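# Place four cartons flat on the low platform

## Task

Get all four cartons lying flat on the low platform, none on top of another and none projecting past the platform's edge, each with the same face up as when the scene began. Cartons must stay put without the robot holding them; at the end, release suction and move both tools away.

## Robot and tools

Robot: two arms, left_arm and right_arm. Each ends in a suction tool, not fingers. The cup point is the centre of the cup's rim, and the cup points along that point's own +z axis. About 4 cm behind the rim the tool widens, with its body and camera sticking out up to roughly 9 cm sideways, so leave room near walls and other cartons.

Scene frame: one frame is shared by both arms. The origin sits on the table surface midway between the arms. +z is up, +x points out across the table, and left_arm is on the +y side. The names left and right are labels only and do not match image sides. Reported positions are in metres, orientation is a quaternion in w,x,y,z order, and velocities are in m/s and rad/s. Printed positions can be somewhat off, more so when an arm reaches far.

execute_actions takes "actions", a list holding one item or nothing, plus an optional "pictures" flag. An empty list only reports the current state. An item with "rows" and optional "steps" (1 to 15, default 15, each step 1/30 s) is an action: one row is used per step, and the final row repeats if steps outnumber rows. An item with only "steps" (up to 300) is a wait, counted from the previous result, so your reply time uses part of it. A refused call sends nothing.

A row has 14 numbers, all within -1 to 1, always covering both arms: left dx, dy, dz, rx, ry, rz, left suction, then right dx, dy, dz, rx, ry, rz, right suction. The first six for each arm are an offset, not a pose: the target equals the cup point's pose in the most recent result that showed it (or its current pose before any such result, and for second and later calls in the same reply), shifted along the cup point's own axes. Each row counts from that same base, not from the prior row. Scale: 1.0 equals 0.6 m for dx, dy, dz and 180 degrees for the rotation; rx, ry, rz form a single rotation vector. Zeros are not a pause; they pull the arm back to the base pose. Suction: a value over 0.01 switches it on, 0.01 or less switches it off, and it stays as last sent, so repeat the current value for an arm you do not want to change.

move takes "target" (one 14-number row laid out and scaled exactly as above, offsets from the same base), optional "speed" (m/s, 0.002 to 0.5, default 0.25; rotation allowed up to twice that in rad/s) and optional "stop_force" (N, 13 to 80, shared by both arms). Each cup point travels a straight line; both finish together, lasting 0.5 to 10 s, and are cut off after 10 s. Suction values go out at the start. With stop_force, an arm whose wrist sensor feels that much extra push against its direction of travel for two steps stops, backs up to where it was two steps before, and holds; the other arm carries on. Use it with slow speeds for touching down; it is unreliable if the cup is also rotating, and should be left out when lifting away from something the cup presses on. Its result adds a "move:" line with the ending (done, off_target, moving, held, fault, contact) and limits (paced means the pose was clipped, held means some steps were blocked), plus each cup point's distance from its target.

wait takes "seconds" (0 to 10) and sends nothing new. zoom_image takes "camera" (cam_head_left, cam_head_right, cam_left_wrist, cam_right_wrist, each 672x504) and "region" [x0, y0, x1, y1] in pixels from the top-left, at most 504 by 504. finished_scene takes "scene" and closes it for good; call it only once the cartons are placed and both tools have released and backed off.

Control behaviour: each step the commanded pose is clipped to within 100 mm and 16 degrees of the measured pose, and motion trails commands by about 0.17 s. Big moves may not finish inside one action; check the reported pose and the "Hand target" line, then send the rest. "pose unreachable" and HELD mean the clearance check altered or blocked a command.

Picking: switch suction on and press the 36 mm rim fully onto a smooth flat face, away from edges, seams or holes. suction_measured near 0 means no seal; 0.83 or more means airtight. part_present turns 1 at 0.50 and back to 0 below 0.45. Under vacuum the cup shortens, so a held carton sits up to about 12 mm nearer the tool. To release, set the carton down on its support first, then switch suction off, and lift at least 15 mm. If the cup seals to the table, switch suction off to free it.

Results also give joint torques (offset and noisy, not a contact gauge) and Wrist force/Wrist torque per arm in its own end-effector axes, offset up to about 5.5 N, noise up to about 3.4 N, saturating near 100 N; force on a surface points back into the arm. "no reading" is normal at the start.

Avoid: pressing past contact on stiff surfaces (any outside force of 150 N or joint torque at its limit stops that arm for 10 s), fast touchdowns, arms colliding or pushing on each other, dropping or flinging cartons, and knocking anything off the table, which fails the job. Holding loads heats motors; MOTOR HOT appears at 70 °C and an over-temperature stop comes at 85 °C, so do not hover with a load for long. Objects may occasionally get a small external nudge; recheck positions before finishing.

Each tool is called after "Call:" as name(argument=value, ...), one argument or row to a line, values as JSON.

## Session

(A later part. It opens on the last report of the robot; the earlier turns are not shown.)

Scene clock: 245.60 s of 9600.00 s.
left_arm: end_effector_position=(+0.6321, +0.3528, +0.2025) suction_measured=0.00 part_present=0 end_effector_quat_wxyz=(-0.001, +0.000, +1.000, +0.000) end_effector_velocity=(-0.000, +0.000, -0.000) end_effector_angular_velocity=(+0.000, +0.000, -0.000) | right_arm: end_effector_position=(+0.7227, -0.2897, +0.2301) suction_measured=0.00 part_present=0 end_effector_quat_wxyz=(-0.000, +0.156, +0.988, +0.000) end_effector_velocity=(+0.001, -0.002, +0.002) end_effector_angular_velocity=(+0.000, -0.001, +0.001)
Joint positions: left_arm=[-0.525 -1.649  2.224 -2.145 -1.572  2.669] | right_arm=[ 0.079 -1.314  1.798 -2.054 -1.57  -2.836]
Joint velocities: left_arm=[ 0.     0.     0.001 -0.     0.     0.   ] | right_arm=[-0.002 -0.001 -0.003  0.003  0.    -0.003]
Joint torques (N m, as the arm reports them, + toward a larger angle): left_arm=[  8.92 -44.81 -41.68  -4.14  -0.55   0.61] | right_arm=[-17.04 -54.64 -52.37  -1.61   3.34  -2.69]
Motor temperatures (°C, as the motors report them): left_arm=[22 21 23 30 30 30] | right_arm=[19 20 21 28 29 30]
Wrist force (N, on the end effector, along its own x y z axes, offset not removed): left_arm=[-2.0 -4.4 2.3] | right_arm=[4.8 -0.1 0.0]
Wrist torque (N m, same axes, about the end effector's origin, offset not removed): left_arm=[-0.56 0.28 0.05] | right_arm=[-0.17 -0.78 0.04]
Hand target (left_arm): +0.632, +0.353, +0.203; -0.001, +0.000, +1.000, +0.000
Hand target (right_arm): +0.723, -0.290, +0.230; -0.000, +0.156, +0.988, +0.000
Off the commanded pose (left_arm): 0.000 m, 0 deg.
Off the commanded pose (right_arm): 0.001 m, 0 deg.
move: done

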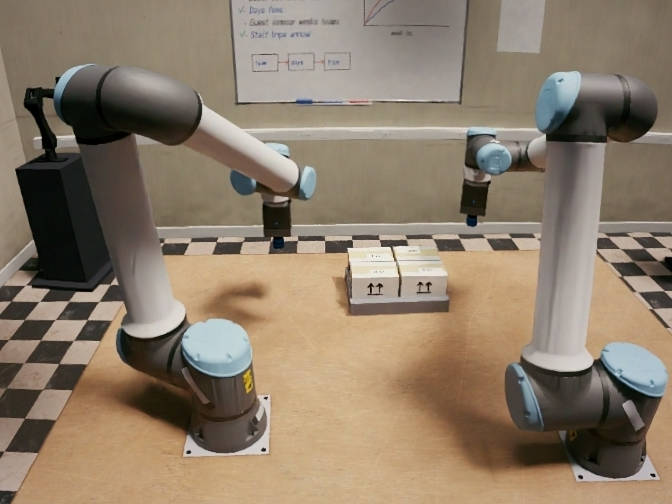

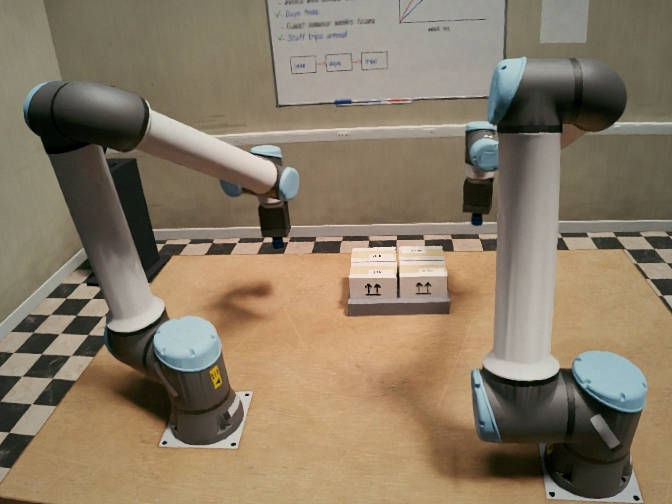

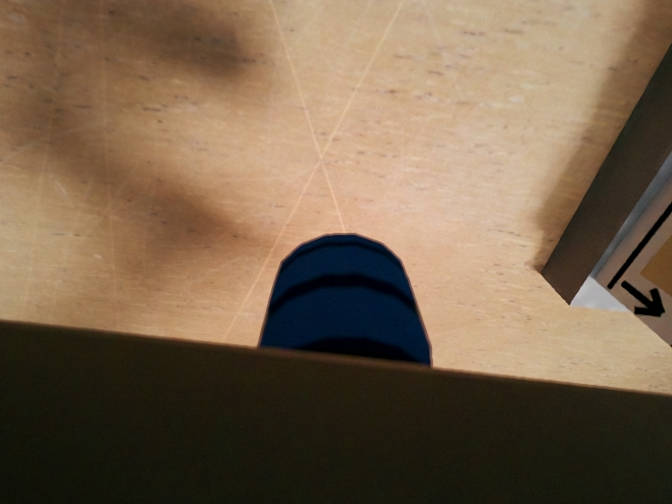

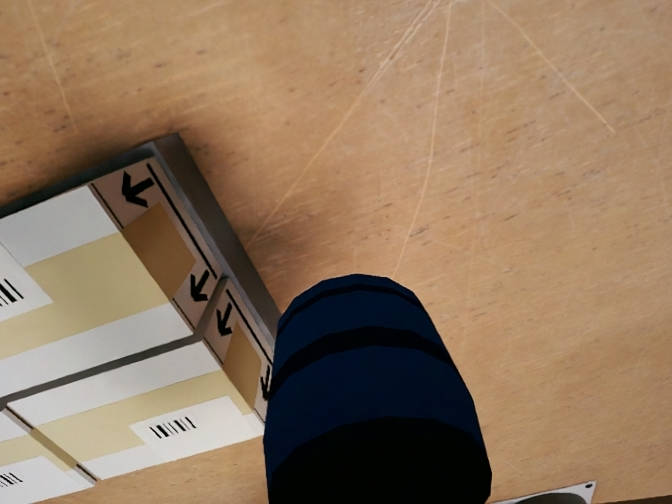

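Call:
execute_actions(
  actions=[],
)

Scene clock: 249.87 s of 9600.00 s.
left_arm: end_effector_position=(+0.6321, +0.3528, +0.2025) suction_measured=0.00 part_present=0 end_effector_quat_wxyz=(-0.001, +0.000, +1.000, +0.000) end_effector_velocity=(-0.000, +0.000, -0.000) end_effector_angular_velocity=(+0.001, +0.001, +0.001) | right_arm: end_effector_position=(+0.7229, -0.2899, +0.2303) suction_measured=0.00 part_present=0 end_effector_quat_wxyz=(-0.000, +0.156, +0.988, +0.000) end_effector_velocity=(-0.000, -0.000, -0.000) end_effector_angular_velocity=(+0.000, +0.000, -0.001)
Joint positions: left_arm=[-0.525 -1.649  2.224 -2.145 -1.572  2.669] | right_arm=[ 0.078 -1.314  1.797 -2.054 -1.57  -2.836]
Joint velocities: left_arm=[-0.     0.001  0.     0.     0.    -0.001] | right_arm=[-0. -0.  0. -0.  0.  0.]
Joint torques (N m, as the arm reports them, + toward a larger angle): left_arm=[  9.72 -43.65 -42.8   -4.19  -0.59   0.68] | right_arm=[-15.4  -55.43 -51.95  -1.97   3.29  -2.27]
Motor temperatures (°C, as the motors report them): left_arm=[22 21 23 30 30 30] | right_arm=[19 20 21 28 29 30]
Wrist force (N, on the end effector, along its own x y z axes, offset not removed): left_arm=[1.9 -3.8 0.6] | right_arm=[3.4 -1.4 1.7]
Wrist torque (N m, same axes, about the end effector's origin, offset not removed): left_arm=[-0.45 -0.34 0.07] | right_arm=[-0.42 -0.41 0.09]
Hand target (left_arm): +0.632, +0.353, +0.203; -0.001, +0.000, +1.000, +0.000
Hand target (right_arm): +0.723, -0.290, +0.230; -0.000, +0.156, +0.988, +0.000
Off the commanded pose (left_arm): 0.000 m, 0 deg.
Off the commanded pose (right_arm): 0.000 m, 0 deg.
Steps of this call (steps 1 to 90: nothing new was sent; then 1.27 s passed at rest). Readings (end_effector_position | what the end effector reports):
1: left_arm (+0.6321, +0.3528, +0.2025) | right_arm (+0.7227, -0.2897, +0.2302) | left_arm suction_measured=0.00 part_present=0 | right_arm suction_measured=0.00 part_present=0
2: left_arm (+0.6321, +0.3528, +0.2025) | right_arm (+0.7228, -0.2898, +0.2302) | left_arm suction_measured=0.00 part_present=0 | right_arm suction_measured=0.00 part_present=0
4: left_arm (+0.6321, +0.3528, +0.2025) | right_arm (+0.7228, -0.2898, +0.2302) | left_arm suction_measured=0.00 part_present=0 | right_arm suction_measured=0.00 part_present=0
8: left_arm (+0.6321, +0.3528, +0.2025) | right_arm (+0.7229, -0.2899, +0.2302) | left_arm suction_measured=0.00 part_present=0 | right_arm suction_measured=0.00 part_present=0
90: the state above

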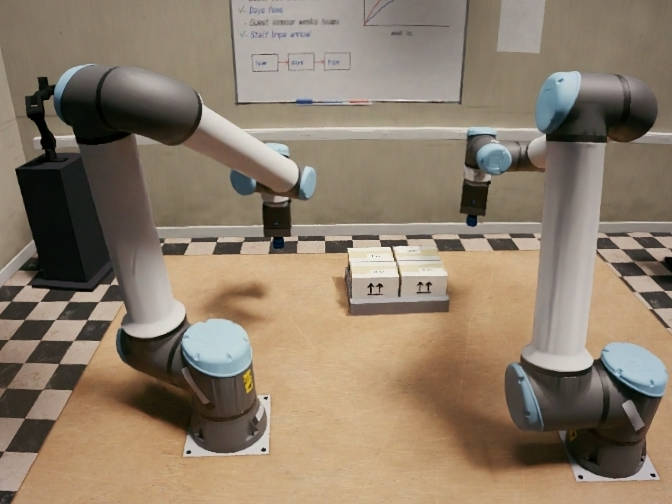

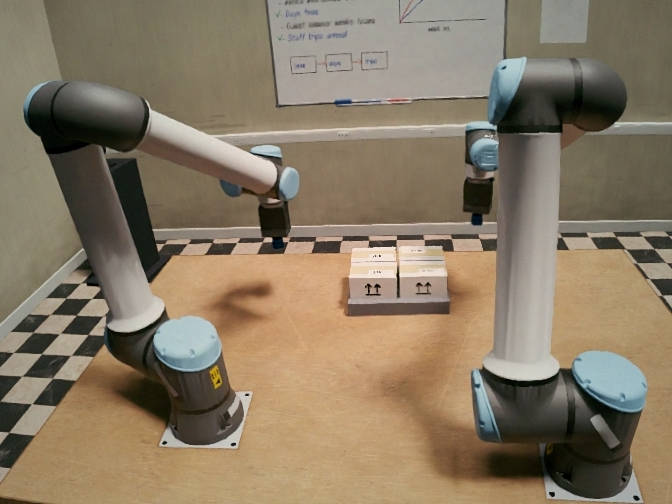

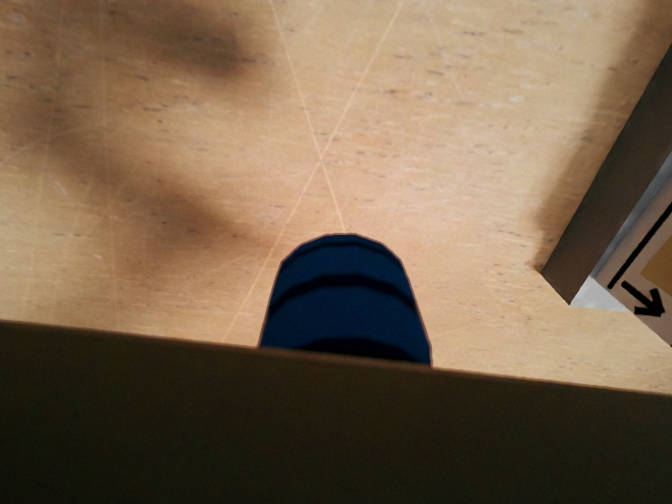

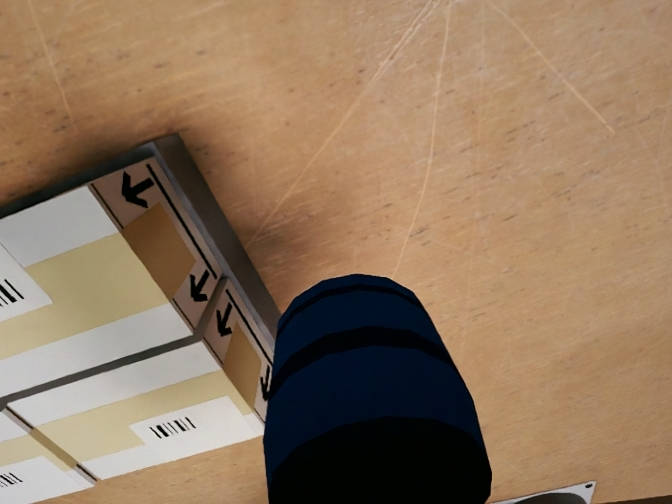

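Call:
zoom_image(
  camera="cam_right_wrist",
  region=[60, 120, 290, 440],
)

Call:
zoom_image(
  camera="cam_head_left",
  region=[335, 235, 460, 325],
)

Region (60, 120, 290, 440) of cam_right_wrist's 672x504 image, scaled by 1.575, with more detail than that image has; it fills the left 362 columns of this view, and the rest is white.

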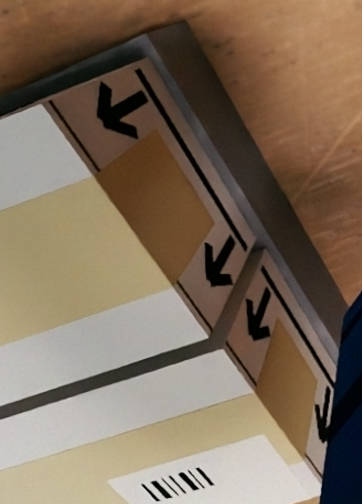

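Region (335, 235, 460, 325) of cam_head_left's 672x504 image, scaled by 4.032, with more detail than that image has; it fills the top 363 rows of this view, and the rest is white.

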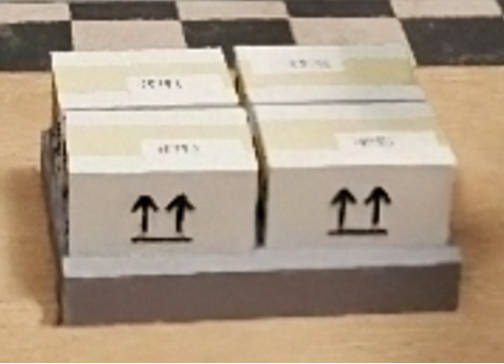

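Call:
finished_scene(
  scene=2,
)

The scene is finished: the task was done.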